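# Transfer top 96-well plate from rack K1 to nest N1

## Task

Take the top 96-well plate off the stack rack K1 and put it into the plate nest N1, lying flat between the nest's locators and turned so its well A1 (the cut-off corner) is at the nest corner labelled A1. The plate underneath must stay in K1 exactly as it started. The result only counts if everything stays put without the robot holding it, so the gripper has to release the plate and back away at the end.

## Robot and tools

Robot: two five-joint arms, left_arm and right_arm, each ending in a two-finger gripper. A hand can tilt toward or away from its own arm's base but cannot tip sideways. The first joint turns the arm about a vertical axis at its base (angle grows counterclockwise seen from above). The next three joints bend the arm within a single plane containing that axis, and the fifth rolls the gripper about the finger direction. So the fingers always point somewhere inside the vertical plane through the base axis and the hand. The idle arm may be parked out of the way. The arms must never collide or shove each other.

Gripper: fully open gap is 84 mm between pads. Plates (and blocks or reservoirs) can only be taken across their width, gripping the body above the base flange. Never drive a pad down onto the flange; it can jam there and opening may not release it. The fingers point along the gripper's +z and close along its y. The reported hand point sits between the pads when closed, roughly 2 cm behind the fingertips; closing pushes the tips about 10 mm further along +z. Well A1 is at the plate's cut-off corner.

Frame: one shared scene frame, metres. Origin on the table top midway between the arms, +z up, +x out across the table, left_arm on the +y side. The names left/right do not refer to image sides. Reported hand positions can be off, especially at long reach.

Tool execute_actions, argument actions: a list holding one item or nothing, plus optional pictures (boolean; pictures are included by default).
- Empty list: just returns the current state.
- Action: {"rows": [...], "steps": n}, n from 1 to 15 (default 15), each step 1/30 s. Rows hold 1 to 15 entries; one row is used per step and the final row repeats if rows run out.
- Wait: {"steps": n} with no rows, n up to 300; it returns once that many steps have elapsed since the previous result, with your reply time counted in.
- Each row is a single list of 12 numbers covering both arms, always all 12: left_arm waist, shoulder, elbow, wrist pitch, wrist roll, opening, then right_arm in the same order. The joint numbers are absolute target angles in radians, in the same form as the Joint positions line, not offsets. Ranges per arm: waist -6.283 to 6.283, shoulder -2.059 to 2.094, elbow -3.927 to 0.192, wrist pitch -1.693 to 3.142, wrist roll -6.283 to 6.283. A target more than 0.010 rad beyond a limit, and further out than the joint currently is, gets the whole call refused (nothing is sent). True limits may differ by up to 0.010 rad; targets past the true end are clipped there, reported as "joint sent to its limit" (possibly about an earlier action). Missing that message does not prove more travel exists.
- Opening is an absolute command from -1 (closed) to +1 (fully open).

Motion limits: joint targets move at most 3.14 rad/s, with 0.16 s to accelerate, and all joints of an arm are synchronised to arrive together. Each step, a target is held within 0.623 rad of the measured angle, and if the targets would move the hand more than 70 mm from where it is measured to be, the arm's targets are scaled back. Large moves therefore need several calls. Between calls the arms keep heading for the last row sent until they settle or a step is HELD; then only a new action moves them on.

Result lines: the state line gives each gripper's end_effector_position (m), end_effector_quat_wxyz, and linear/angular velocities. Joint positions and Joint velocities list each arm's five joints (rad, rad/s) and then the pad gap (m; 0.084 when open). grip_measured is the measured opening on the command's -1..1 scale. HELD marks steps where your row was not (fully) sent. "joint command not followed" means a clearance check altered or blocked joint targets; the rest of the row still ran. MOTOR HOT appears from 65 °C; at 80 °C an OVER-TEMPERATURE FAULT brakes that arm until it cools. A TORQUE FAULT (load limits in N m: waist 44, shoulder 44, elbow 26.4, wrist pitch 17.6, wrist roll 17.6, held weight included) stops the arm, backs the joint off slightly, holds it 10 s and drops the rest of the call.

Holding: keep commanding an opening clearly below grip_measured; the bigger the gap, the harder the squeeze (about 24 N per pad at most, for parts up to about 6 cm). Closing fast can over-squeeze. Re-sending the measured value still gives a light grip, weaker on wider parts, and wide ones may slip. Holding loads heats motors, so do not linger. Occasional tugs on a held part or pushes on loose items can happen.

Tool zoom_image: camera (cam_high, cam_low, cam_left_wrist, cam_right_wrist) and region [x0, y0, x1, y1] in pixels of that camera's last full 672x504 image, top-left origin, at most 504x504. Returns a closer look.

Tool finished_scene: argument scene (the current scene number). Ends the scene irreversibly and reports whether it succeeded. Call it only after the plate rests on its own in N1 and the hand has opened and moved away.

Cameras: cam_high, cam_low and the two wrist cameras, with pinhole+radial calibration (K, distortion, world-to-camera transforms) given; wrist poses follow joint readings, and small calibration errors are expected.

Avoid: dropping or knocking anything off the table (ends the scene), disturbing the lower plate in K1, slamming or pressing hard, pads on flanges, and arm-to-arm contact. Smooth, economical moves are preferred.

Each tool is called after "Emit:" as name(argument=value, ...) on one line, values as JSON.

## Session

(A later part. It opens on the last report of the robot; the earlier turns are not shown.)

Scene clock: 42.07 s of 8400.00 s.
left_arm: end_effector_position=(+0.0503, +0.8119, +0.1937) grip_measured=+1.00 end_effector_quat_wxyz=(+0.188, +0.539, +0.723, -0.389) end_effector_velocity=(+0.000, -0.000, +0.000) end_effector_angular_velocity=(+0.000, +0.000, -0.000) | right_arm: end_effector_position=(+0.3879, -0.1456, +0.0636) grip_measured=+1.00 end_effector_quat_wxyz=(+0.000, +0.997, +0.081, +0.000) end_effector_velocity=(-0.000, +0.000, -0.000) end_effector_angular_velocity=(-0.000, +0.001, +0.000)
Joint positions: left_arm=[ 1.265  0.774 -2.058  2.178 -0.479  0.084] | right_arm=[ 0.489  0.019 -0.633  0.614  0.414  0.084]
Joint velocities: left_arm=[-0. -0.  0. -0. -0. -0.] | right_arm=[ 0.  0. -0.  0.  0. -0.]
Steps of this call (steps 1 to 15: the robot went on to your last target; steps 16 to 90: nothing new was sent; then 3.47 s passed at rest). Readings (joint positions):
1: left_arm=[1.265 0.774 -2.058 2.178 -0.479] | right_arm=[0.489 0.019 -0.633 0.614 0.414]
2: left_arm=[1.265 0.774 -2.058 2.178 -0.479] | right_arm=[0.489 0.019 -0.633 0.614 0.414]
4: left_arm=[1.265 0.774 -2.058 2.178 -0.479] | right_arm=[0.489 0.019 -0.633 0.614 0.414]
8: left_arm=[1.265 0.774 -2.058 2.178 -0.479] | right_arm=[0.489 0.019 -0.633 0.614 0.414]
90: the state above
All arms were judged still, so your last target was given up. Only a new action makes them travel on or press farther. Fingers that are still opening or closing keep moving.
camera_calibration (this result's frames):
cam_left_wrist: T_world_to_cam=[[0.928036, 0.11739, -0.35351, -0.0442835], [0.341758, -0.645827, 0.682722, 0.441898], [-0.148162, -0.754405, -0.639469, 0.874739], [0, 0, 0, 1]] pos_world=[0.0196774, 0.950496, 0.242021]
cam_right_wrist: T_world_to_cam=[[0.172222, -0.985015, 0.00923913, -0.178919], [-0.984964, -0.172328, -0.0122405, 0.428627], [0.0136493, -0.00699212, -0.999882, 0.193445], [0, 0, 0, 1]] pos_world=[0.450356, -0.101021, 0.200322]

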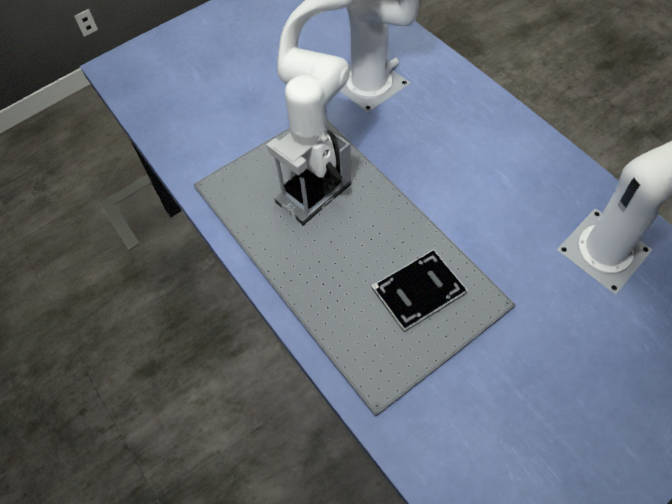

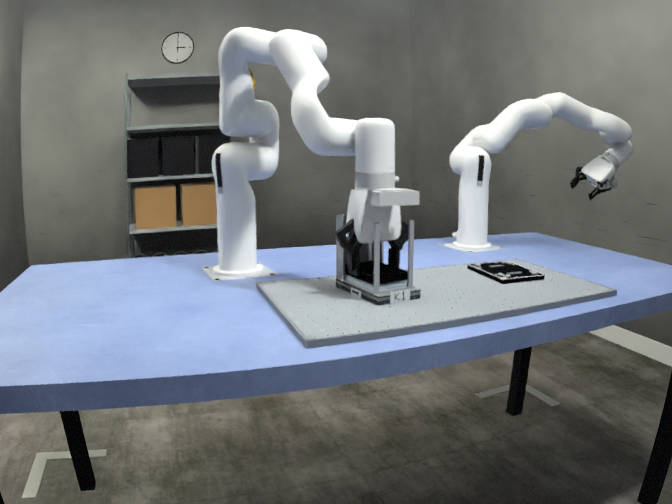

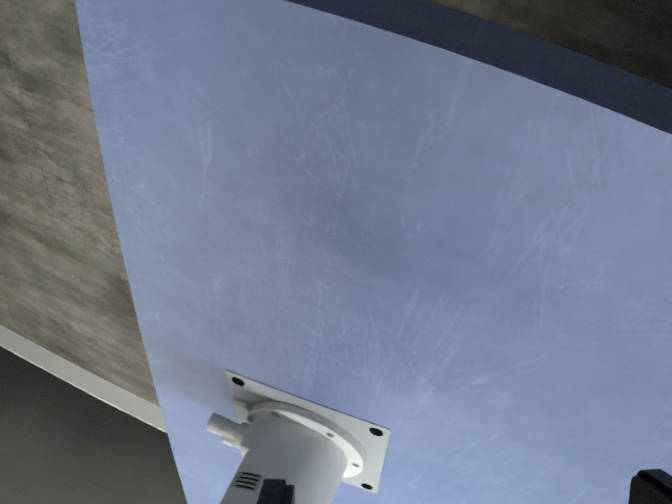

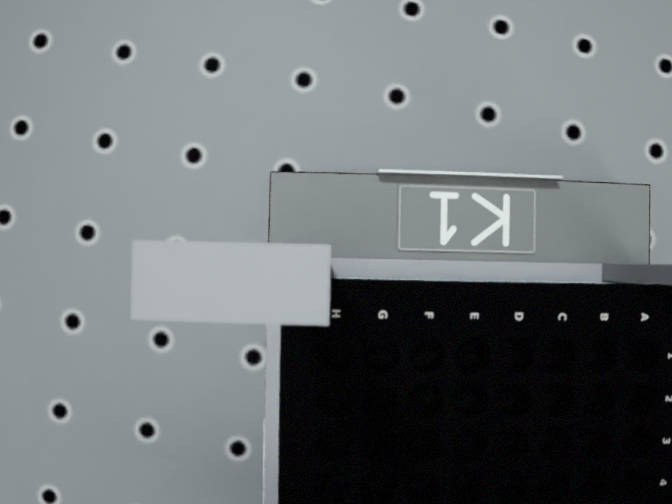

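Emit:
execute_actions(actions=[{"rows":[[1.265,0.774,-2.058,2.178,-0.479,1,0.4894,0.0189,-0.6328,0.6139,0.414,0.97],[1.265,0.774,-2.058,2.178,-0.479,1,0.4894,0.0189,-0.6328,0.6139,0.414,0.94],[1.265,0.774,-2.058,2.178,-0.479,1,0.4894,0.0189,-0.6328,0.6139,0.414,0.91],[1.265,0.774,-2.058,2.178,-0.479,1,0.4894,0.0189,-0.6328,0.6139,0.414,0.88],[1.265,0.774,-2.058,2.178,-0.479,1,0.4894,0.0189,-0.6328,0.6139,0.414,0.85],[1.265,0.774,-2.058,2.178,-0.479,1,0.4894,0.0189,-0.6328,0.6139,0.414,0.8],[1.265,0.774,-2.058,2.178,-0.479,1,0.4894,0.0189,-0.6328,0.6139,0.414,0.7],[1.265,0.774,-2.058,2.178,-0.479,1,0.4894,0.0189,-0.6328,0.6139,0.414,0.6],[1.265,0.774,-2.058,2.178,-0.479,1,0.4894,0.0189,-0.6328,0.6139,0.414,0.4],[1.265,0.774,-2.058,2.178,-0.479,1,0.4894,0.0189,-0.6328,0.6139,0.414,0.2],[1.265,0.774,-2.058,2.178,-0.479,1,0.4894,0.0189,-0.6328,0.6139,0.414,0],[1.265,0.774,-2.058,2.178,-0.479,1,0.4894,0.0189,-0.6328,0.6139,0.414,-0.3],[1.265,0.774,-2.058,2.178,-0.479,1,0.4894,0.0189,-0.6328,0.6139,0.414,-0.5]],"steps":15}], pictures=false)

Emit:
execute_actions(actions=[{"rows":[[1.265,0.774,-2.058,2.178,-0.479,1,0.4894,0.0150,-0.6337,0.6187,0.414,-0.5],[1.265,0.774,-2.058,2.178,-0.479,1,0.4894,0.0097,-0.6348,0.6251,0.414,-0.5],[1.265,0.774,-2.058,2.178,-0.479,1,0.4894,0.0017,-0.6366,0.6349,0.414,-0.5],[1.265,0.774,-2.058,2.178,-0.479,1,0.4894,-0.0070,-0.6388,0.6458,0.414,-0.5],[1.265,0.774,-2.058,2.178,-0.479,1,0.4894,-0.0155,-0.6410,0.6565,0.414,-0.5],[1.265,0.774,-2.058,2.178,-0.479,1,0.4894,-0.0239,-0.6434,0.6673,0.414,-0.5],[1.265,0.774,-2.058,2.178,-0.479,1,0.4894,-0.0321,-0.6459,0.6780,0.414,-0.5],[1.265,0.774,-2.058,2.178,-0.479,1,0.4894,-0.0403,-0.6485,0.6888,0.414,-0.5],[1.265,0.774,-2.058,2.178,-0.479,1,0.4894,-0.0483,-0.6513,0.6996,0.414,-0.5]],"steps":15}])

Scene clock: 47.53 s of 8400.00 s.
left_arm: end_effector_position=(+0.0503, +0.8119, +0.1937) grip_measured=+1.00 end_effector_quat_wxyz=(+0.188, +0.539, +0.723, -0.389) end_effector_velocity=(-0.000, -0.000, -0.000) end_effector_angular_velocity=(-0.001, -0.000, -0.000) | right_arm: end_effector_position=(+0.3881, -0.1454, +0.0639) grip_measured=+0.93 end_effector_quat_wxyz=(-0.000, +0.997, +0.081, +0.000) end_effector_velocity=(-0.000, -0.000, -0.000) end_effector_angular_velocity=(-0.001, +0.001, -0.000)
Joint positions: left_arm=[ 1.265  0.774 -2.058  2.178 -0.479  0.084] | right_arm=[ 0.489  0.019 -0.633  0.614  0.414  0.082]
Joint velocities: left_arm=[ 0.     0.001 -0.     0.     0.001  0.   ] | right_arm=[-0.001  0.001  0.     0.    -0.001  0.   ]
Steps of this call (steps 1 to 90: nothing new was sent; then 1.97 s passed at rest; steps 91 to 105: all 15 steps of this action). Readings (joint positions):
91: left_arm=[1.265 0.774 -2.058 2.178 -0.479] | right_arm=[0.489 0.019 -0.633 0.614 0.414]
92: left_arm=[1.265 0.774 -2.058 2.178 -0.479] | right_arm=[0.489 0.019 -0.633 0.614 0.414]
94: left_arm=[1.265 0.774 -2.058 2.178 -0.479] | right_arm=[0.490 0.019 -0.633 0.614 0.414]
98: left_arm=[1.265 0.774 -2.058 2.178 -0.479] | right_arm=[0.490 0.019 -0.633 0.614 0.414]
105: the state above

Scene clock: 48.03 s of 8400.00 s.
left_arm: end_effector_position=(+0.0503, +0.8119, +0.1937) grip_measured=+1.00 end_effector_quat_wxyz=(+0.188, +0.539, +0.723, -0.389) end_effector_velocity=(-0.000, -0.000, -0.001) end_effector_angular_velocity=(-0.001, +0.001, +0.001) | right_arm: end_effector_position=(+0.3880, -0.1455, +0.0896) grip_measured=+0.93 end_effector_quat_wxyz=(-0.000, +0.997, +0.081, +0.000) end_effector_velocity=(-0.002, -0.001, +0.005) end_effector_angular_velocity=(-0.004, +0.007, +0.000)
Joint positions: left_arm=[ 1.265  0.774 -2.058  2.178 -0.479  0.084] | right_arm=[ 0.489 -0.047 -0.651  0.698  0.414  0.082]
Joint velocities: left_arm=[ 0.     0.001  0.    -0.    -0.001  0.   ] | right_arm=[ 0.001 -0.012 -0.005  0.026  0.001  0.   ]
Steps of this call (steps 1 to 15: all 15 steps of this action). Readings (joint positions):
1: left_arm=[1.265 0.774 -2.058 2.178 -0.479] | right_arm=[0.489 0.019 -0.633 0.614 0.414]
2: left_arm=[1.265 0.774 -2.058 2.178 -0.479] | right_arm=[0.489 0.018 -0.633 0.615 0.414]
4: left_arm=[1.265 0.774 -2.058 2.178 -0.479] | right_arm=[0.490 0.013 -0.634 0.622 0.414]
8: left_arm=[1.265 0.774 -2.058 2.178 -0.479] | right_arm=[0.490 -0.014 -0.641 0.656 0.414]
15: the state above
camera_calibration (this result's frames):
cam_left_wrist: T_world_to_cam=[[0.928035, 0.11739, -0.35351, -0.0442837], [0.341758, -0.645827, 0.682722, 0.441899], [-0.148162, -0.754405, -0.63947, 0.874739], [0, 0, 0, 1]] pos_world=[0.0196774, 0.950496, 0.242021]
cam_right_wrist: T_world_to_cam=[[0.172165, -0.985026, 0.00907171, -0.179099], [-0.984968, -0.172272, -0.0126324, 0.429115], [0.0140061, -0.00676048, -0.999879, 0.219338], [0, 0, 0, 1]] pos_world=[0.450427, -0.10101, 0.226357]

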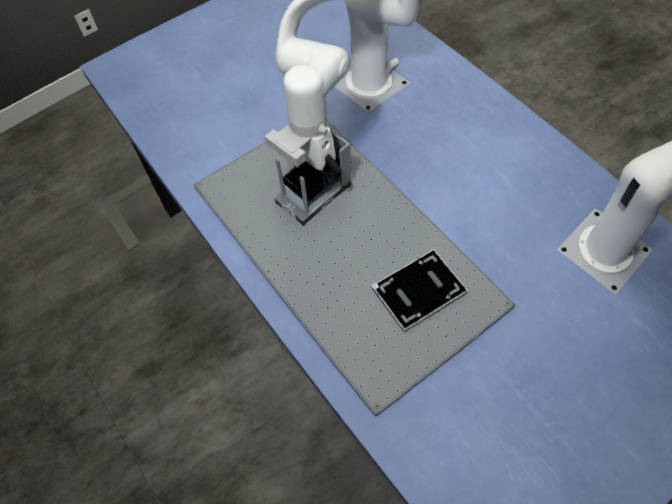

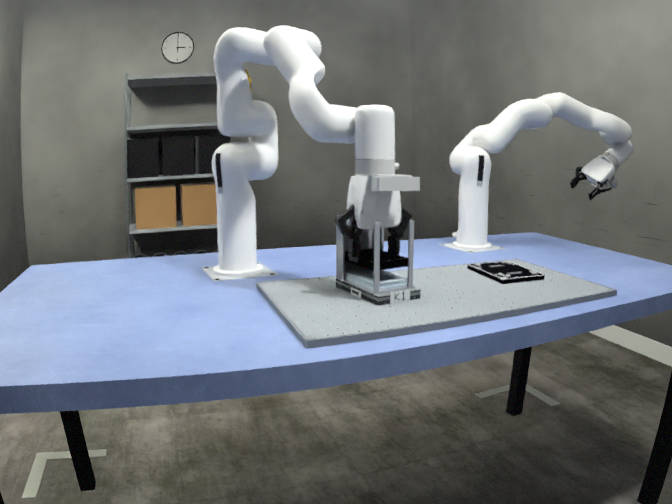

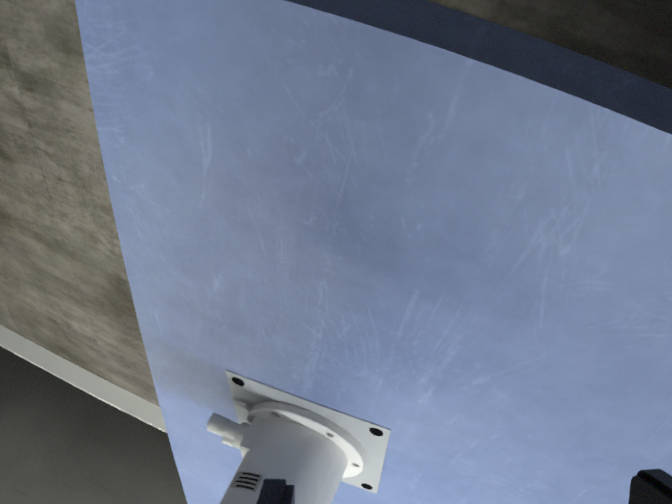

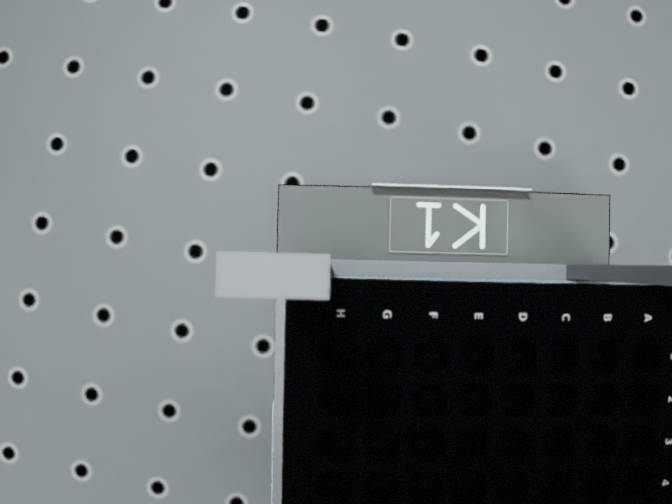

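Emit:
execute_actions(actions=[{"rows":[[1.265,0.774,-2.058,2.178,-0.479,1,0.4894,-0.0600,-0.6557,0.7157,0.414,-0.5],[1.265,0.774,-2.058,2.178,-0.479,1,0.4894,-0.0717,-0.6602,0.7319,0.414,-0.5],[1.265,0.774,-2.058,2.178,-0.479,1,0.4894,-0.0829,-0.6651,0.7480,0.414,-0.5],[1.265,0.774,-2.058,2.178,-0.479,1,0.4894,-0.0939,-0.6702,0.7641,0.414,-0.5],[1.265,0.774,-2.058,2.178,-0.479,1,0.4894,-0.1045,-0.6756,0.7801,0.414,-0.5],[1.265,0.774,-2.058,2.178,-0.479,1,0.4894,-0.1149,-0.6813,0.7962,0.414,-0.5],[1.265,0.774,-2.058,2.178,-0.479,1,0.4894,-0.1250,-0.6872,0.8122,0.414,-0.5],[1.265,0.774,-2.058,2.178,-0.479,1,0.4894,-0.1348,-0.6934,0.8282,0.414,-0.5],[1.265,0.774,-2.058,2.178,-0.479,1,0.4894,-0.1443,-0.6999,0.8442,0.414,-0.5],[1.265,0.774,-2.058,2.178,-0.479,1,0.4894,-0.1534,-0.7066,0.8600,0.414,-0.5],[1.265,0.774,-2.058,2.178,-0.479,1,0.4894,-0.1623,-0.7136,0.8759,0.414,-0.5],[1.265,0.774,-2.058,2.178,-0.479,1,0.4894,-0.1708,-0.7208,0.8916,0.414,-0.5],[1.265,0.774,-2.058,2.178,-0.479,1,0.4894,-0.1791,-0.7282,0.9073,0.414,-0.5],[1.265,0.774,-2.058,2.178,-0.479,1,0.4894,-0.1871,-0.7359,0.9230,0.414,-0.5],[1.265,0.774,-2.058,2.178,-0.479,1,0.4894,-0.1948,-0.7438,0.9386,0.414,-0.5]],"steps":15}], pictures=false)

Emit:
execute_actions(actions=[{"rows":[[1.265,0.774,-2.058,2.178,-0.479,1,0.4894,-0.2022,-0.7520,0.9542,0.414,-0.5],[1.265,0.774,-2.058,2.178,-0.479,1,0.4894,-0.2093,-0.7604,0.9697,0.414,-0.5],[1.265,0.774,-2.058,2.178,-0.479,1,0.4894,-0.2161,-0.7690,0.9851,0.414,-0.5],[1.265,0.774,-2.058,2.178,-0.479,1,0.4894,-0.2226,-0.7779,1.0005,0.414,-0.5],[1.265,0.774,-2.058,2.178,-0.479,1,0.4894,-0.2288,-0.7870,1.0158,0.414,-0.5],[1.265,0.774,-2.058,2.178,-0.479,1,0.4894,-0.2347,-0.7963,1.0310,0.414,-0.5],[1.265,0.774,-2.058,2.178,-0.479,1,0.4894,-0.2403,-0.8059,1.0462,0.414,-0.5],[1.265,0.774,-2.058,2.178,-0.479,1,0.4894,-0.2456,-0.8157,1.0613,0.414,-0.5],[1.265,0.774,-2.058,2.178,-0.479,1,0.4894,-0.2507,-0.8258,1.0765,0.414,-0.5]],"steps":13}])

Scene clock: 55.40 s of 8400.00 s.
left_arm: end_effector_position=(+0.0503, +0.8119, +0.1937) grip_measured=+1.00 end_effector_quat_wxyz=(+0.188, +0.539, +0.723, -0.389) end_effector_velocity=(-0.000, +0.000, -0.000) end_effector_angular_velocity=(-0.000, -0.000, +0.000) | right_arm: end_effector_position=(+0.3880, -0.1455, +0.1485) grip_measured=+0.93 end_effector_quat_wxyz=(+0.000, +0.997, +0.081, +0.000) end_effector_velocity=(+0.000, +0.000, +0.149) end_effector_angular_velocity=(+0.000, -0.001, -0.000)
Joint positions: left_arm=[ 1.265  0.774 -2.058  2.178 -0.479  0.084] | right_arm=[ 0.489 -0.168 -0.719  0.886  0.414  0.082]
Joint velocities: left_arm=[ 0.     0.    -0.    -0.     0.001  0.   ] | right_arm=[ 0.    -0.253 -0.215  0.468  0.     0.   ]
Steps of this call (steps 1 to 15: the robot went on to your last target; steps 16 to 90: nothing new was sent; then 3.87 s passed at rest; steps 91 to 105: all 15 steps of this action). Readings (joint positions):
91: left_arm=[1.265 0.774 -2.058 2.178 -0.479] | right_arm=[0.489 -0.048 -0.651 0.700 0.414]
92: left_arm=[1.265 0.774 -2.058 2.178 -0.479] | right_arm=[0.489 -0.050 -0.652 0.702 0.414]
94: left_arm=[1.265 0.774 -2.058 2.178 -0.479] | right_arm=[0.490 -0.061 -0.656 0.719 0.414]
98: left_arm=[1.265 0.774 -2.058 2.178 -0.479] | right_arm=[0.489 -0.102 -0.675 0.776 0.414]
105: the state above

Scene clock: 55.83 s of 8400.00 s.
left_arm: end_effector_position=(+0.0503, +0.8119, +0.1937) grip_measured=+1.00 end_effector_quat_wxyz=(+0.188, +0.539, +0.723, -0.389) end_effector_velocity=(+0.001, -0.000, -0.000) end_effector_angular_velocity=(-0.001, +0.000, -0.002) | right_arm: end_effector_position=(+0.3887, -0.1452, +0.2086) grip_measured=+0.93 end_effector_quat_wxyz=(-0.001, +0.997, +0.081, +0.002) end_effector_velocity=(-0.002, -0.001, +0.038) end_effector_angular_velocity=(-0.003, +0.005, +0.001)
Joint positions: left_arm=[ 1.265  0.774 -2.058  2.178 -0.479  0.084] | right_arm=[ 0.489 -0.249 -0.822  1.068  0.414  0.082]
Joint velocities: left_arm=[-0.002  0.001 -0.     0.    -0.     0.   ] | right_arm=[ 0.002 -0.042 -0.074  0.122  0.001 -0.   ]
Steps of this call (steps 1 to 13: all 13 steps of this action). Readings (joint positions):
1: left_arm=[1.265 0.774 -2.058 2.178 -0.479] | right_arm=[0.489 -0.176 -0.726 0.902 0.414]
2: left_arm=[1.265 0.774 -2.058 2.178 -0.479] | right_arm=[0.489 -0.184 -0.734 0.918 0.414]
4: left_arm=[1.265 0.774 -2.058 2.178 -0.479] | right_arm=[0.489 -0.199 -0.750 0.949 0.414]
8: left_arm=[1.265 0.774 -2.058 2.178 -0.479] | right_arm=[0.489 -0.226 -0.784 1.011 0.414]
13: the state above
camera_calibration (this result's frames):
cam_left_wrist: T_world_to_cam=[[0.928035, 0.11739, -0.353511, -0.0442836], [0.341758, -0.645827, 0.682722, 0.441898], [-0.148162, -0.754405, -0.639469, 0.874739], [0, 0, 0, 1]] pos_world=[0.0196774, 0.950496, 0.242021]
cam_right_wrist: T_world_to_cam=[[0.171985, -0.985068, 0.00785914, -0.179637], [-0.98496, -0.172089, -0.0154712, 0.431981], [0.0165927, -0.00508011, -0.999849, 0.33753], [0, 0, 0, 1]] pos_world=[0.450779, -0.100901, 0.345574]

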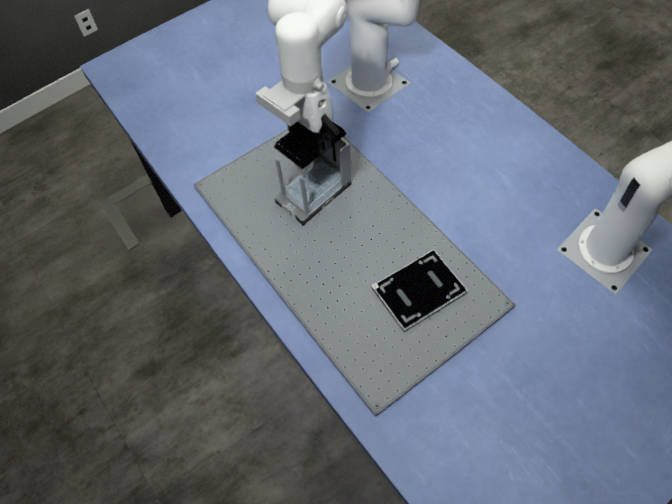

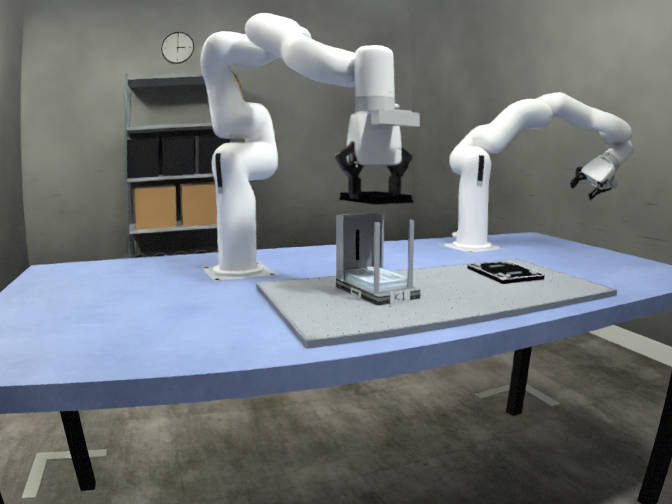

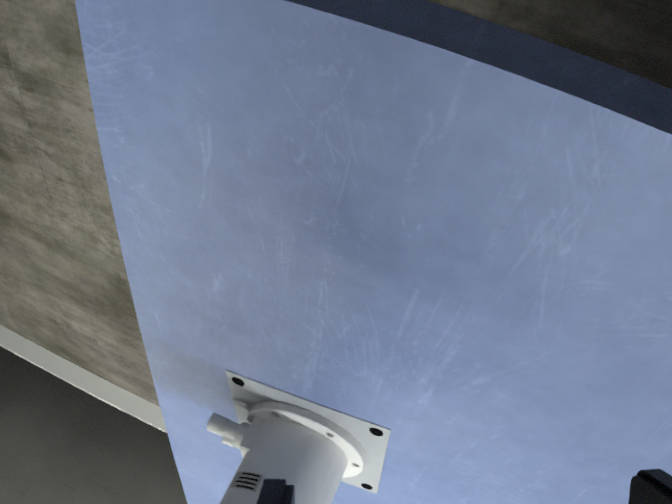

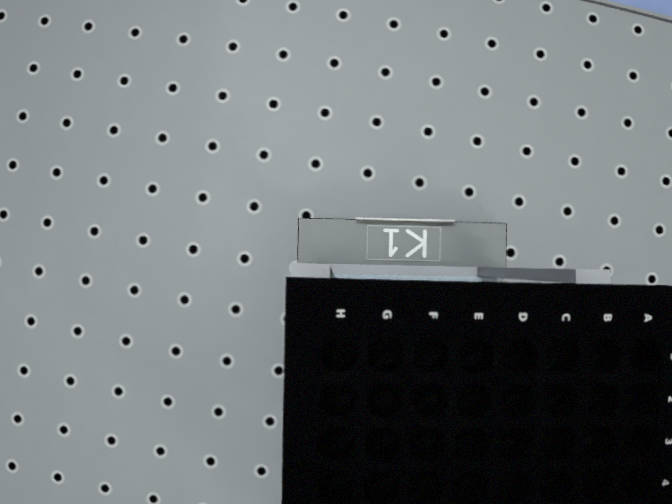

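Emit:
execute_actions(actions=[{"rows":[[1.265,0.774,-2.058,2.178,-0.479,1,0.4919,-0.2474,-0.8294,1.0768,0.4174,-0.5],[1.265,0.774,-2.058,2.178,-0.479,1,0.4969,-0.2409,-0.8365,1.0773,0.4241,-0.5],[1.265,0.774,-2.058,2.178,-0.479,1,0.5043,-0.2310,-0.8471,1.0782,0.4342,-0.5],[1.265,0.774,-2.058,2.178,-0.479,1,0.5142,-0.2179,-0.8613,1.0793,0.4476,-0.5],[1.265,0.774,-2.058,2.178,-0.479,1,0.5267,-0.2015,-0.8791,1.0806,0.4644,-0.5],[1.265,0.774,-2.058,2.178,-0.479,1,0.5416,-0.1818,-0.9004,1.0823,0.4846,-0.5],[1.265,0.774,-2.058,2.178,-0.479,1,0.5590,-0.1589,-0.9253,1.0842,0.5081,-0.5],[1.265,0.774,-2.058,2.178,-0.479,1,0.5763,-0.1359,-0.9502,1.0861,0.5316,-0.5],[1.265,0.774,-2.058,2.178,-0.479,1,0.5937,-0.1130,-0.9751,1.0881,0.5551,-0.5],[1.265,0.774,-2.058,2.178,-0.479,1,0.6111,-0.0900,-0.9999,1.0900,0.5786,-0.5],[1.265,0.774,-2.058,2.178,-0.479,1,0.6285,-0.0671,-1.0248,1.0919,0.6022,-0.5],[1.265,0.774,-2.058,2.178,-0.479,1,0.6459,-0.0441,-1.0497,1.0938,0.6257,-0.5],[1.265,0.774,-2.058,2.178,-0.479,1,0.6633,-0.0212,-1.0746,1.0958,0.6492,-0.5],[1.265,0.774,-2.058,2.178,-0.479,1,0.6807,0.0018,-1.0995,1.0977,0.6727,-0.5],[1.265,0.774,-2.058,2.178,-0.479,1,0.6981,0.0247,-1.1243,1.0996,0.6962,-0.5]],"steps":15}], pictures=false)

Emit:
execute_actions(actions=[{"rows":[[1.265,0.774,-2.058,2.178,-0.479,1,0.7179,0.0510,-1.1528,1.1018,0.7231,-0.5],[1.265,0.774,-2.058,2.178,-0.479,1,0.7378,0.0772,-1.1812,1.1040,0.75,-0.5],[1.265,0.774,-2.058,2.178,-0.479,1,0.7495,0.1086,-1.2107,1.1021,0.767,-0.5],[1.265,0.774,-2.058,2.178,-0.479,1,0.7613,0.1399,-1.2402,1.1003,0.784,-0.5],[1.265,0.774,-2.058,2.178,-0.479,1,0.7730,0.1713,-1.2697,1.0984,0.801,-0.5],[1.265,0.774,-2.058,2.178,-0.479,1,0.7847,0.2026,-1.2992,1.0965,0.818,-0.5],[1.265,0.774,-2.058,2.178,-0.479,1,0.7965,0.2340,-1.3287,1.0947,0.835,-0.5],[1.265,0.774,-2.058,2.178,-0.479,1,0.8082,0.2654,-1.3582,1.0928,0.852,-0.5],[1.265,0.774,-2.058,2.178,-0.479,1,0.8199,0.2967,-1.3877,1.0909,0.869,-0.5],[1.265,0.774,-2.058,2.178,-0.479,1,0.8317,0.3281,-1.4172,1.0891,0.886,-0.5],[1.265,0.774,-2.058,2.178,-0.479,1,0.8434,0.3594,-1.4467,1.0872,0.903,-0.5],[1.265,0.774,-2.058,2.178,-0.479,1,0.8552,0.3908,-1.4762,1.0854,0.92,-0.5],[1.265,0.774,-2.058,2.178,-0.479,1,0.8669,0.4222,-1.5056,1.0835,0.937,-0.5],[1.265,0.774,-2.058,2.178,-0.479,1,0.8786,0.4535,-1.5351,1.0816,0.954,-0.5],[1.265,0.774,-2.058,2.178,-0.479,1,0.8904,0.4849,-1.5646,1.0798,0.971,-0.5]],"steps":15}], pictures=false)

Emit:
execute_actions(actions=[{"rows":[[1.265,0.774,-2.058,2.178,-0.479,1,0.9021,0.5162,-1.5941,1.0779,0.988,-0.5],[1.265,0.774,-2.058,2.178,-0.479,1,0.9138,0.5476,-1.6236,1.0760,1.005,-0.5],[1.265,0.774,-2.058,2.178,-0.479,1,0.9256,0.5790,-1.6531,1.0742,1.022,-0.5],[1.265,0.774,-2.058,2.178,-0.479,1,0.9349,0.6040,-1.6767,1.0727,1.0356,-0.5],[1.265,0.774,-2.058,2.178,-0.479,1,0.9443,0.6291,-1.7003,1.0712,1.0492,-0.5],[1.265,0.774,-2.058,2.178,-0.479,1,0.9526,0.6511,-1.7210,1.0699,1.0611,-0.5],[1.265,0.774,-2.058,2.178,-0.479,1,0.9596,0.6699,-1.7387,1.0688,1.0713,-0.5],[1.265,0.774,-2.058,2.178,-0.479,1,0.9655,0.6856,-1.7534,1.0678,1.0798,-0.5],[1.265,0.774,-2.058,2.178,-0.479,1,0.9690,0.6950,-1.7623,1.0673,1.0849,-0.5],[1.265,0.774,-2.058,2.178,-0.479,1,0.9725,0.7044,-1.7711,1.0667,1.09,-0.5]],"steps":15}], pictures=false)

Emit:
execute_actions(actions=[{"steps":8}])

Scene clock: 66.67 s of 8400.00 s.
left_arm: end_effector_position=(+0.0503, +0.8119, +0.1937) grip_measured=+1.00 end_effector_quat_wxyz=(+0.188, +0.539, +0.723, -0.389) end_effector_velocity=(+0.001, -0.000, -0.001) end_effector_angular_velocity=(-0.001, +0.001, -0.001) | right_arm: end_effector_position=(+0.3954, -0.0610, +0.2129) grip_measured=+0.93 end_effector_quat_wxyz=(+0.001, +0.998, +0.056, -0.001) end_effector_velocity=(-0.014, +0.298, -0.028) end_effector_angular_velocity=(-0.039, +0.042, -0.178)
Joint positions: left_arm=[ 1.265  0.774 -2.058  2.178 -0.479  0.084] | right_arm=[ 0.637 -0.055 -1.036  1.093  0.614  0.081]
Joint velocities: left_arm=[-0.002  0.001  0.     0.    -0.001  0.   ] | right_arm=[ 0.513  0.698 -0.705  0.064  0.691 -0.001]
Steps of this call (steps 1 to 15: the robot went on to your last target; steps 16 to 90: nothing new was sent; then 7.33 s passed at rest; steps 91 to 105: all 15 steps of this action). Readings (joint positions):
91: left_arm=[1.265 0.774 -2.058 2.178 -0.479] | right_arm=[0.489 -0.251 -0.826 1.077 0.414]
92: left_arm=[1.265 0.774 -2.058 2.178 -0.479] | right_arm=[0.490 -0.250 -0.826 1.077 0.415]
94: left_arm=[1.265 0.774 -2.058 2.178 -0.479] | right_arm=[0.494 -0.244 -0.833 1.077 0.422]
98: left_arm=[1.265 0.774 -2.058 2.178 -0.479] | right_arm=[0.526 -0.202 -0.879 1.081 0.465]
105: the state above

Scene clock: 67.17 s of 8400.00 s.
left_arm: end_effector_position=(+0.0503, +0.8119, +0.1937) grip_measured=+1.00 end_effector_quat_wxyz=(+0.188, +0.539, +0.723, -0.389) end_effector_velocity=(+0.000, -0.000, -0.000) end_effector_angular_velocity=(-0.001, +0.000, -0.000) | right_arm: end_effector_position=(+0.3950, +0.0968, +0.1741) grip_measured=+0.93 end_effector_quat_wxyz=(-0.003, +1.000, +0.013, +0.002) end_effector_velocity=(-0.033, +0.293, -0.177) end_effector_angular_velocity=(-0.028, +0.026, -0.156)
Joint positions: left_arm=[ 1.265  0.774 -2.058  2.178 -0.479  0.084] | right_arm=[ 0.847  0.366 -1.46   1.086  0.908  0.082]
Joint velocities: left_arm=[-0.  0.  0.  0. -0. -0.] | right_arm=[ 0.353  0.948 -0.86  -0.05   0.509 -0.   ]
Steps of this call (steps 1 to 15: all 15 steps of this action). Readings (joint positions):
1: left_arm=[1.265 0.774 -2.058 2.178 -0.479] | right_arm=[0.654 -0.031 -1.060 1.095 0.637]
2: left_arm=[1.265 0.774 -2.058 2.178 -0.479] | right_arm=[0.672 -0.008 -1.084 1.097 0.660]
4: left_arm=[1.265 0.774 -2.058 2.178 -0.479] | right_arm=[0.707 0.041 -1.135 1.101 0.709]
8: left_arm=[1.265 0.774 -2.058 2.178 -0.479] | right_arm=[0.764 0.153 -1.250 1.099 0.787]
15: the state above

Scene clock: 67.67 s of 8400.00 s.
left_arm: end_effector_position=(+0.0503, +0.8119, +0.1937) grip_measured=+1.00 end_effector_quat_wxyz=(+0.188, +0.539, +0.723, -0.389) end_effector_velocity=(+0.001, -0.000, +0.000) end_effector_angular_velocity=(+0.000, +0.000, -0.001) | right_arm: end_effector_position=(+0.3686, +0.1940, +0.1006) grip_measured=+0.93 end_effector_quat_wxyz=(+0.001, +1.000, -0.014, -0.000) end_effector_velocity=(+0.008, +0.021, +0.007) end_effector_angular_velocity=(+0.039, -0.022, -0.033)
Joint positions: left_arm=[ 1.265  0.774 -2.058  2.178 -0.479  0.084] | right_arm=[ 0.971  0.7   -1.766  1.067  1.087  0.082]
Joint velocities: left_arm=[-0.001 -0.     0.     0.    -0.     0.   ] | right_arm=[ 0.006  0.04  -0.078 -0.006  0.038  0.   ]
Steps of this call (steps 1 to 15: all 15 steps of this action). Readings (joint positions):
1: left_arm=[1.265 0.774 -2.058 2.178 -0.479] | right_arm=[0.859 0.398 -1.488 1.084 0.925]
2: left_arm=[1.265 0.774 -2.058 2.178 -0.479] | right_arm=[0.870 0.430 -1.517 1.082 0.942]
4: left_arm=[1.265 0.774 -2.058 2.178 -0.479] | right_arm=[0.894 0.494 -1.575 1.079 0.976]
8: left_arm=[1.265 0.774 -2.058 2.178 -0.479] | right_arm=[0.938 0.610 -1.682 1.072 1.039]
15: the state above

Scene clock: 67.93 s of 8400.00 s.
left_arm: end_effector_position=(+0.0503, +0.8119, +0.1937) grip_measured=+1.00 end_effector_quat_wxyz=(+0.188, +0.539, +0.723, -0.389) end_effector_velocity=(-0.000, -0.000, -0.001) end_effector_angular_velocity=(-0.001, +0.001, +0.001) | right_arm: end_effector_position=(+0.3689, +0.1955, +0.1007) grip_measured=+0.93 end_effector_quat_wxyz=(-0.000, +1.000, -0.015, +0.000) end_effector_velocity=(-0.003, -0.001, -0.007) end_effector_angular_velocity=(-0.010, +0.006, +0.002)
Joint positions: left_arm=[ 1.265  0.774 -2.058  2.178 -0.479  0.084] | right_arm=[ 0.972  0.703 -1.771  1.067  1.09   0.082]
Joint velocities: left_arm=[ 0.     0.001  0.     0.    -0.001  0.   ] | right_arm=[0.004 0.01  0.001 0.    0.001 0.   ]
Steps of this call (steps 1 to 8: the robot went on to your last target). Readings (joint positions):
1: left_arm=[1.265 0.774 -2.058 2.178 -0.479] | right_arm=[0.971 0.701 -1.768 1.067 1.088]
2: left_arm=[1.265 0.774 -2.058 2.178 -0.479] | right_arm=[0.971 0.701 -1.769 1.067 1.089]
4: left_arm=[1.265 0.774 -2.058 2.178 -0.479] | right_arm=[0.971 0.702 -1.771 1.067 1.089]
8: the state above
camera_calibration (this result's frames):
cam_left_wrist: T_world_to_cam=[[0.928035, 0.11739, -0.353511, -0.0442836], [0.341758, -0.645827, 0.682722, 0.441898], [-0.148162, -0.754405, -0.639469, 0.874739], [0, 0, 0, 1]] pos_world=[0.0196774, 0.950496, 0.242021]
cam_right_wrist: T_world_to_cam=[[-0.0202951, -0.999759, 0.00842275, 0.233919], [-0.999716, 0.0201874, -0.012679, 0.436969], [0.0125059, -0.00867768, -0.999884, 0.233937], [0, 0, 0, 1]] pos_world=[0.438667, 0.227071, 0.23748]

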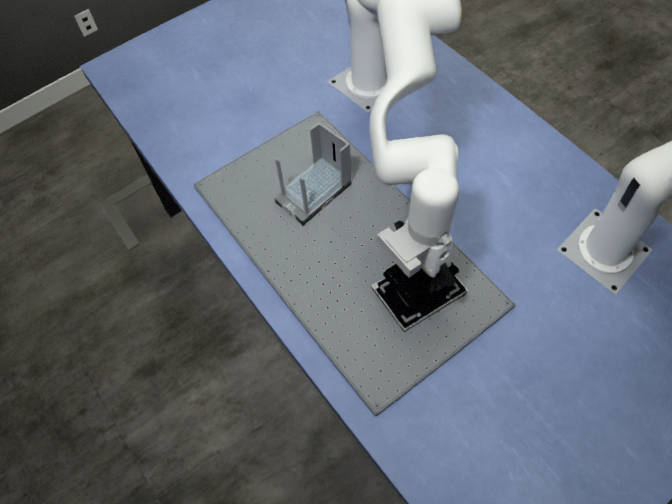

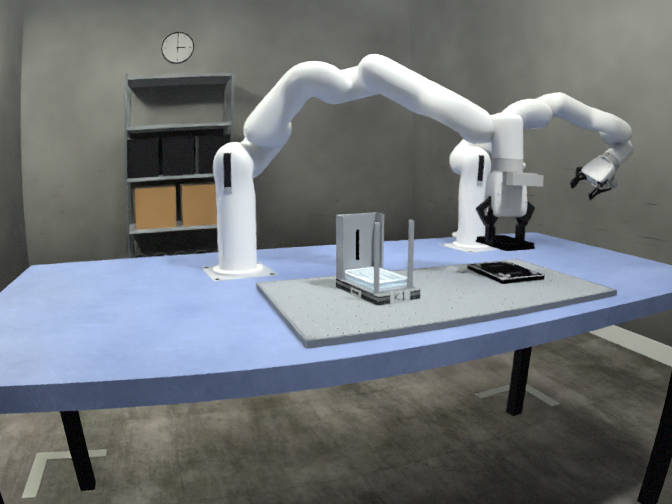

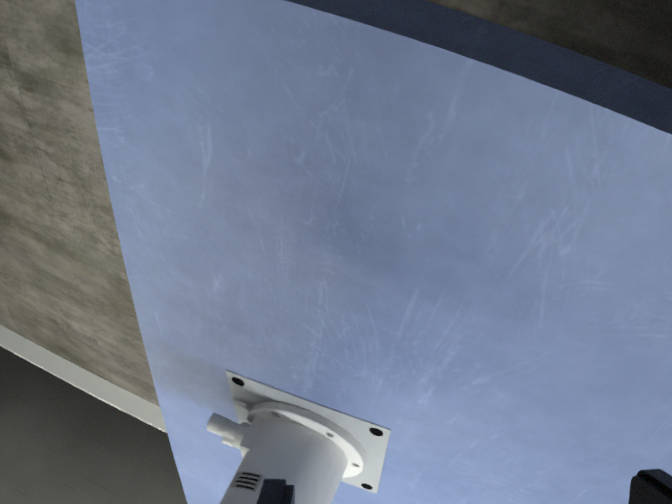

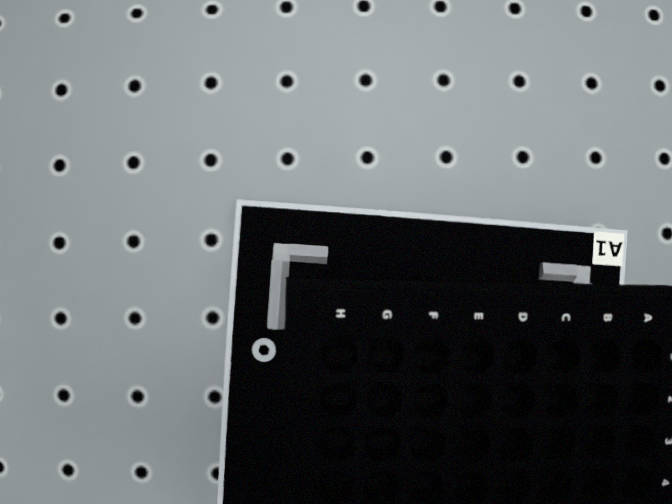

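Emit:
zoom_image(camera="cam_right_wrist", region=[220, 180, 672, 380])

Emit:
zoom_image(camera="cam_right_wrist", region=[250, 225, 350, 345])

Region (220, 180, 672, 380) of cam_right_wrist's 672x504 image, scaled by 1.115, with more detail than that image has; it fills the top 223 rows of this view, and the rest is white.

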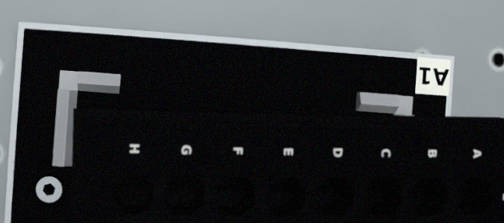

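Region (250, 225, 350, 345) of cam_right_wrist's 672x504 image, scaled by 4.200, with more detail than that image has.

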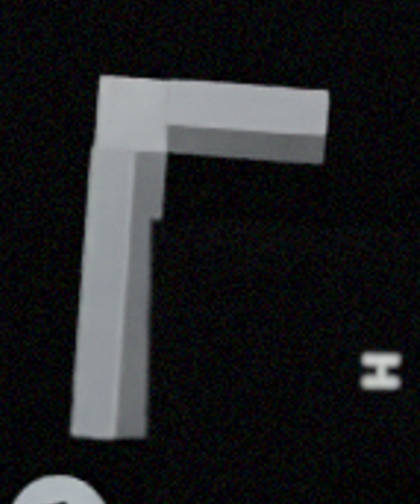

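Emit:
execute_actions(actions=[{"rows":[[1.265,0.774,-2.058,2.178,-0.479,1,0.9726,0.7080,-1.7713,1.0632,1.0925,-0.5],[1.265,0.774,-2.058,2.178,-0.479,1,0.9727,0.7138,-1.7715,1.0577,1.0965,-0.5],[1.265,0.774,-2.058,2.178,-0.479,1,0.9728,0.7211,-1.7718,1.0507,1.1015,-0.5],[1.265,0.774,-2.058,2.178,-0.479,1,0.9730,0.7298,-1.7722,1.0424,1.1075,-0.5],[1.265,0.774,-2.058,2.178,-0.479,1,0.9731,0.7385,-1.7726,1.0341,1.1135,-0.5],[1.265,0.774,-2.058,2.178,-0.479,1,0.9733,0.7472,-1.7729,1.0258,1.1195,-0.5],[1.265,0.774,-2.058,2.178,-0.479,1,0.9734,0.7559,-1.7733,1.0174,1.1255,-0.5],[1.265,0.774,-2.058,2.178,-0.479,1,0.9736,0.7638,-1.7736,1.0098,1.131,-0.5],[1.265,0.774,-2.058,2.178,-0.479,1,0.9737,0.7704,-1.7739,1.0035,1.1355,-0.5],[1.265,0.774,-2.058,2.178,-0.479,1,0.9738,0.7747,-1.7741,0.9994,1.1385,-0.5],[1.265,0.774,-2.058,2.178,-0.479,1,0.9738,0.7769,-1.7742,0.9973,1.14,-0.5]],"steps":15}], pictures=false)

Emit:
execute_actions(actions=[{"steps":14}])

Emit:
zoom_image(camera="cam_right_wrist", region=[250, 225, 350, 345])

Emit:
zoom_image(camera="cam_right_wrist", region=[572, 225, 672, 345])

Scene clock: 77.87 s of 8400.00 s.
left_arm: end_effector_position=(+0.0503, +0.8119, +0.1937) grip_measured=+1.00 end_effector_quat_wxyz=(+0.188, +0.539, +0.723, -0.389) end_effector_velocity=(+0.000, +0.000, +0.001) end_effector_angular_velocity=(+0.002, +0.001, +0.000) | right_arm: end_effector_position=(+0.3697, +0.1995, +0.0598) grip_measured=+0.93 end_effector_quat_wxyz=(+0.001, +0.999, -0.039, -0.001) end_effector_velocity=(+0.006, +0.012, +0.003) end_effector_angular_velocity=(+0.038, -0.021, -0.023)
Joint positions: left_arm=[ 1.265  0.774 -2.058  2.178 -0.479  0.084] | right_arm=[ 0.974  0.776 -1.773  1.     1.138  0.082]
Joint velocities: left_arm=[-0.    -0.001 -0.    -0.    -0.001 -0.   ] | right_arm=[ 0.001  0.012 -0.019 -0.037  0.024  0.   ]
Steps of this call (steps 1 to 15: the robot went on to your last target; steps 16 to 90: nothing new was sent; then 6.43 s passed at rest; steps 91 to 105: all 15 steps of this action). Readings (joint positions):
91: left_arm=[1.265 0.774 -2.058 2.178 -0.479] | right_arm=[0.973 0.704 -1.771 1.067 1.090]
92: left_arm=[1.265 0.774 -2.058 2.178 -0.479] | right_arm=[0.973 0.705 -1.771 1.066 1.091]
94: left_arm=[1.265 0.774 -2.058 2.178 -0.479] | right_arm=[0.973 0.710 -1.772 1.060 1.095]
98: left_arm=[1.265 0.774 -2.058 2.178 -0.479] | right_arm=[0.973 0.738 -1.773 1.034 1.113]
105: the state above

Scene clock: 78.33 s of 8400.00 s.
left_arm: end_effector_position=(+0.0503, +0.8119, +0.1937) grip_measured=+1.00 end_effector_quat_wxyz=(+0.188, +0.539, +0.723, -0.389) end_effector_velocity=(+0.001, -0.000, +0.000) end_effector_angular_velocity=(+0.000, -0.001, -0.002) | right_arm: end_effector_position=(+0.3702, +0.2004, +0.0603) grip_measured=+0.93 end_effector_quat_wxyz=(-0.000, +0.999, -0.039, +0.000) end_effector_velocity=(-0.000, +0.000, -0.000) end_effector_angular_velocity=(+0.000, -0.000, -0.000)
Joint positions: left_arm=[ 1.265  0.774 -2.058  2.178 -0.479  0.084] | right_arm=[ 0.974  0.777 -1.774  0.997  1.14   0.082]
Joint velocities: left_arm=[-0.002 -0.     0.    -0.     0.001 -0.   ] | right_arm=[ 0.  0. -0. -0.  0. -0.]
Steps of this call (steps 1 to 14: the robot went on to your last target). Readings (joint positions):
1: left_arm=[1.265 0.774 -2.058 2.178 -0.479] | right_arm=[0.974 0.776 -1.774 0.999 1.139]
2: left_arm=[1.265 0.774 -2.058 2.178 -0.479] | right_arm=[0.974 0.776 -1.774 0.998 1.139]
4: left_arm=[1.265 0.774 -2.058 2.178 -0.479] | right_arm=[0.974 0.776 -1.775 0.998 1.140]
8: left_arm=[1.265 0.774 -2.058 2.178 -0.479] | right_arm=[0.974 0.776 -1.774 0.997 1.140]
14: the state above
camera_calibration (this result's frames):
cam_left_wrist: T_world_to_cam=[[0.928035, 0.11739, -0.353511, -0.0442836], [0.341758, -0.645827, 0.682722, 0.441898], [-0.148162, -0.754405, -0.639469, 0.874739], [0, 0, 0, 1]] pos_world=[0.0196775, 0.950496, 0.242021]
cam_right_wrist: T_world_to_cam=[[-0.068443, -0.997614, 0.00907844, 0.256559], [-0.997587, 0.0683291, -0.0123183, 0.427249], [0.0116686, -0.00989964, -0.999883, 0.194043], [0, 0, 0, 1]] pos_world=[0.441513, 0.228674, 0.196954]

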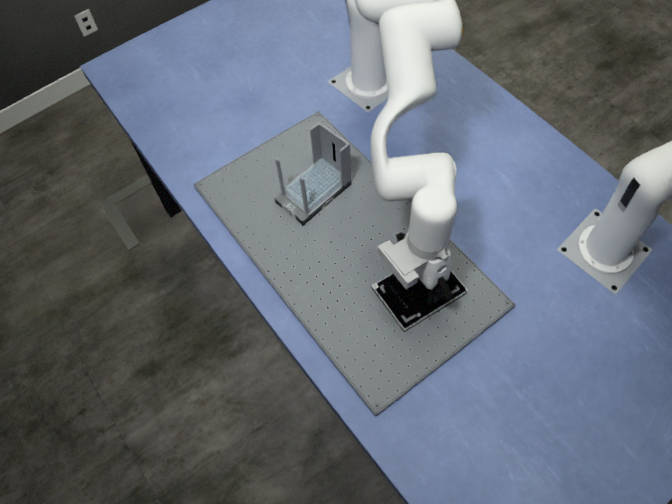

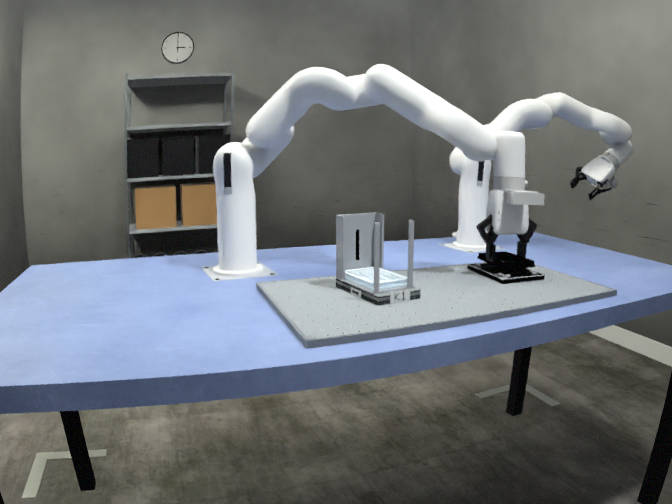

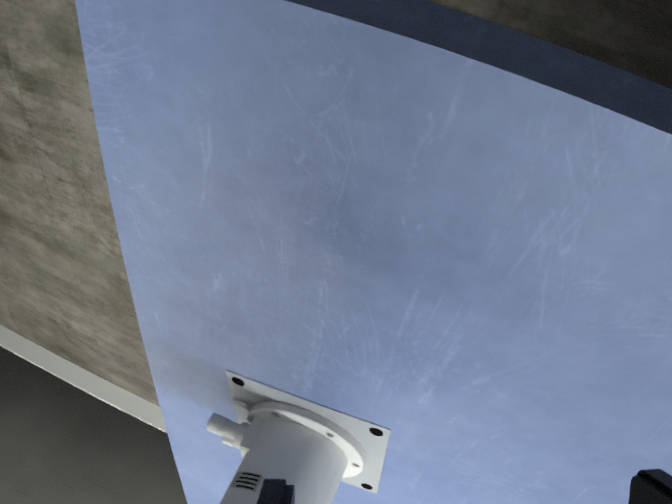

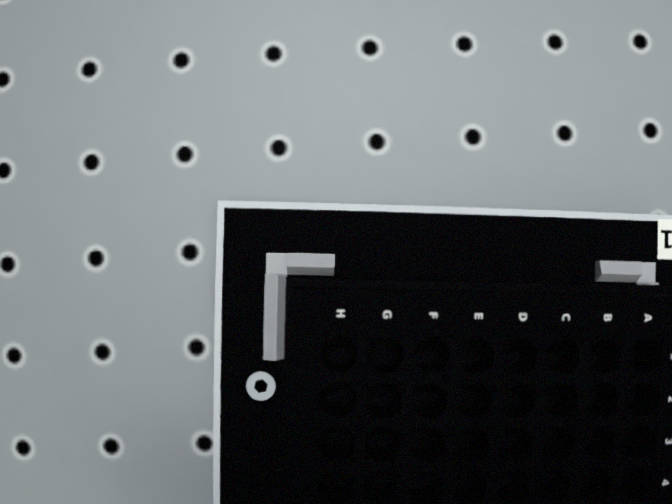

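Region (250, 225, 350, 345) of cam_right_wrist's 672x504 image, scaled by 4.200, with more detail than that image has.

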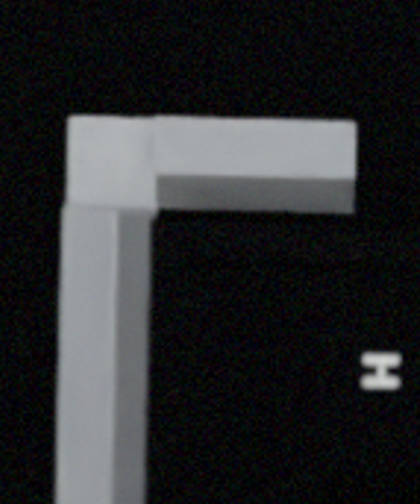

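Region (572, 225, 672, 345) of cam_right_wrist's 672x504 image, scaled by 4.200, with more detail than that image has.

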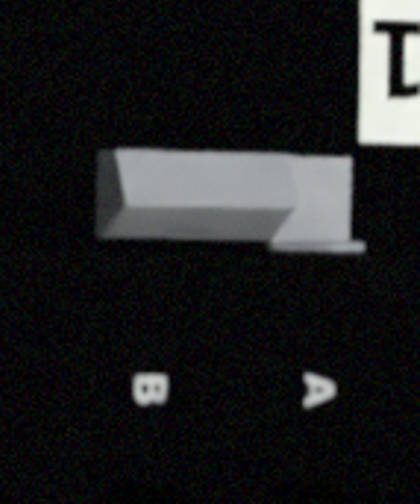

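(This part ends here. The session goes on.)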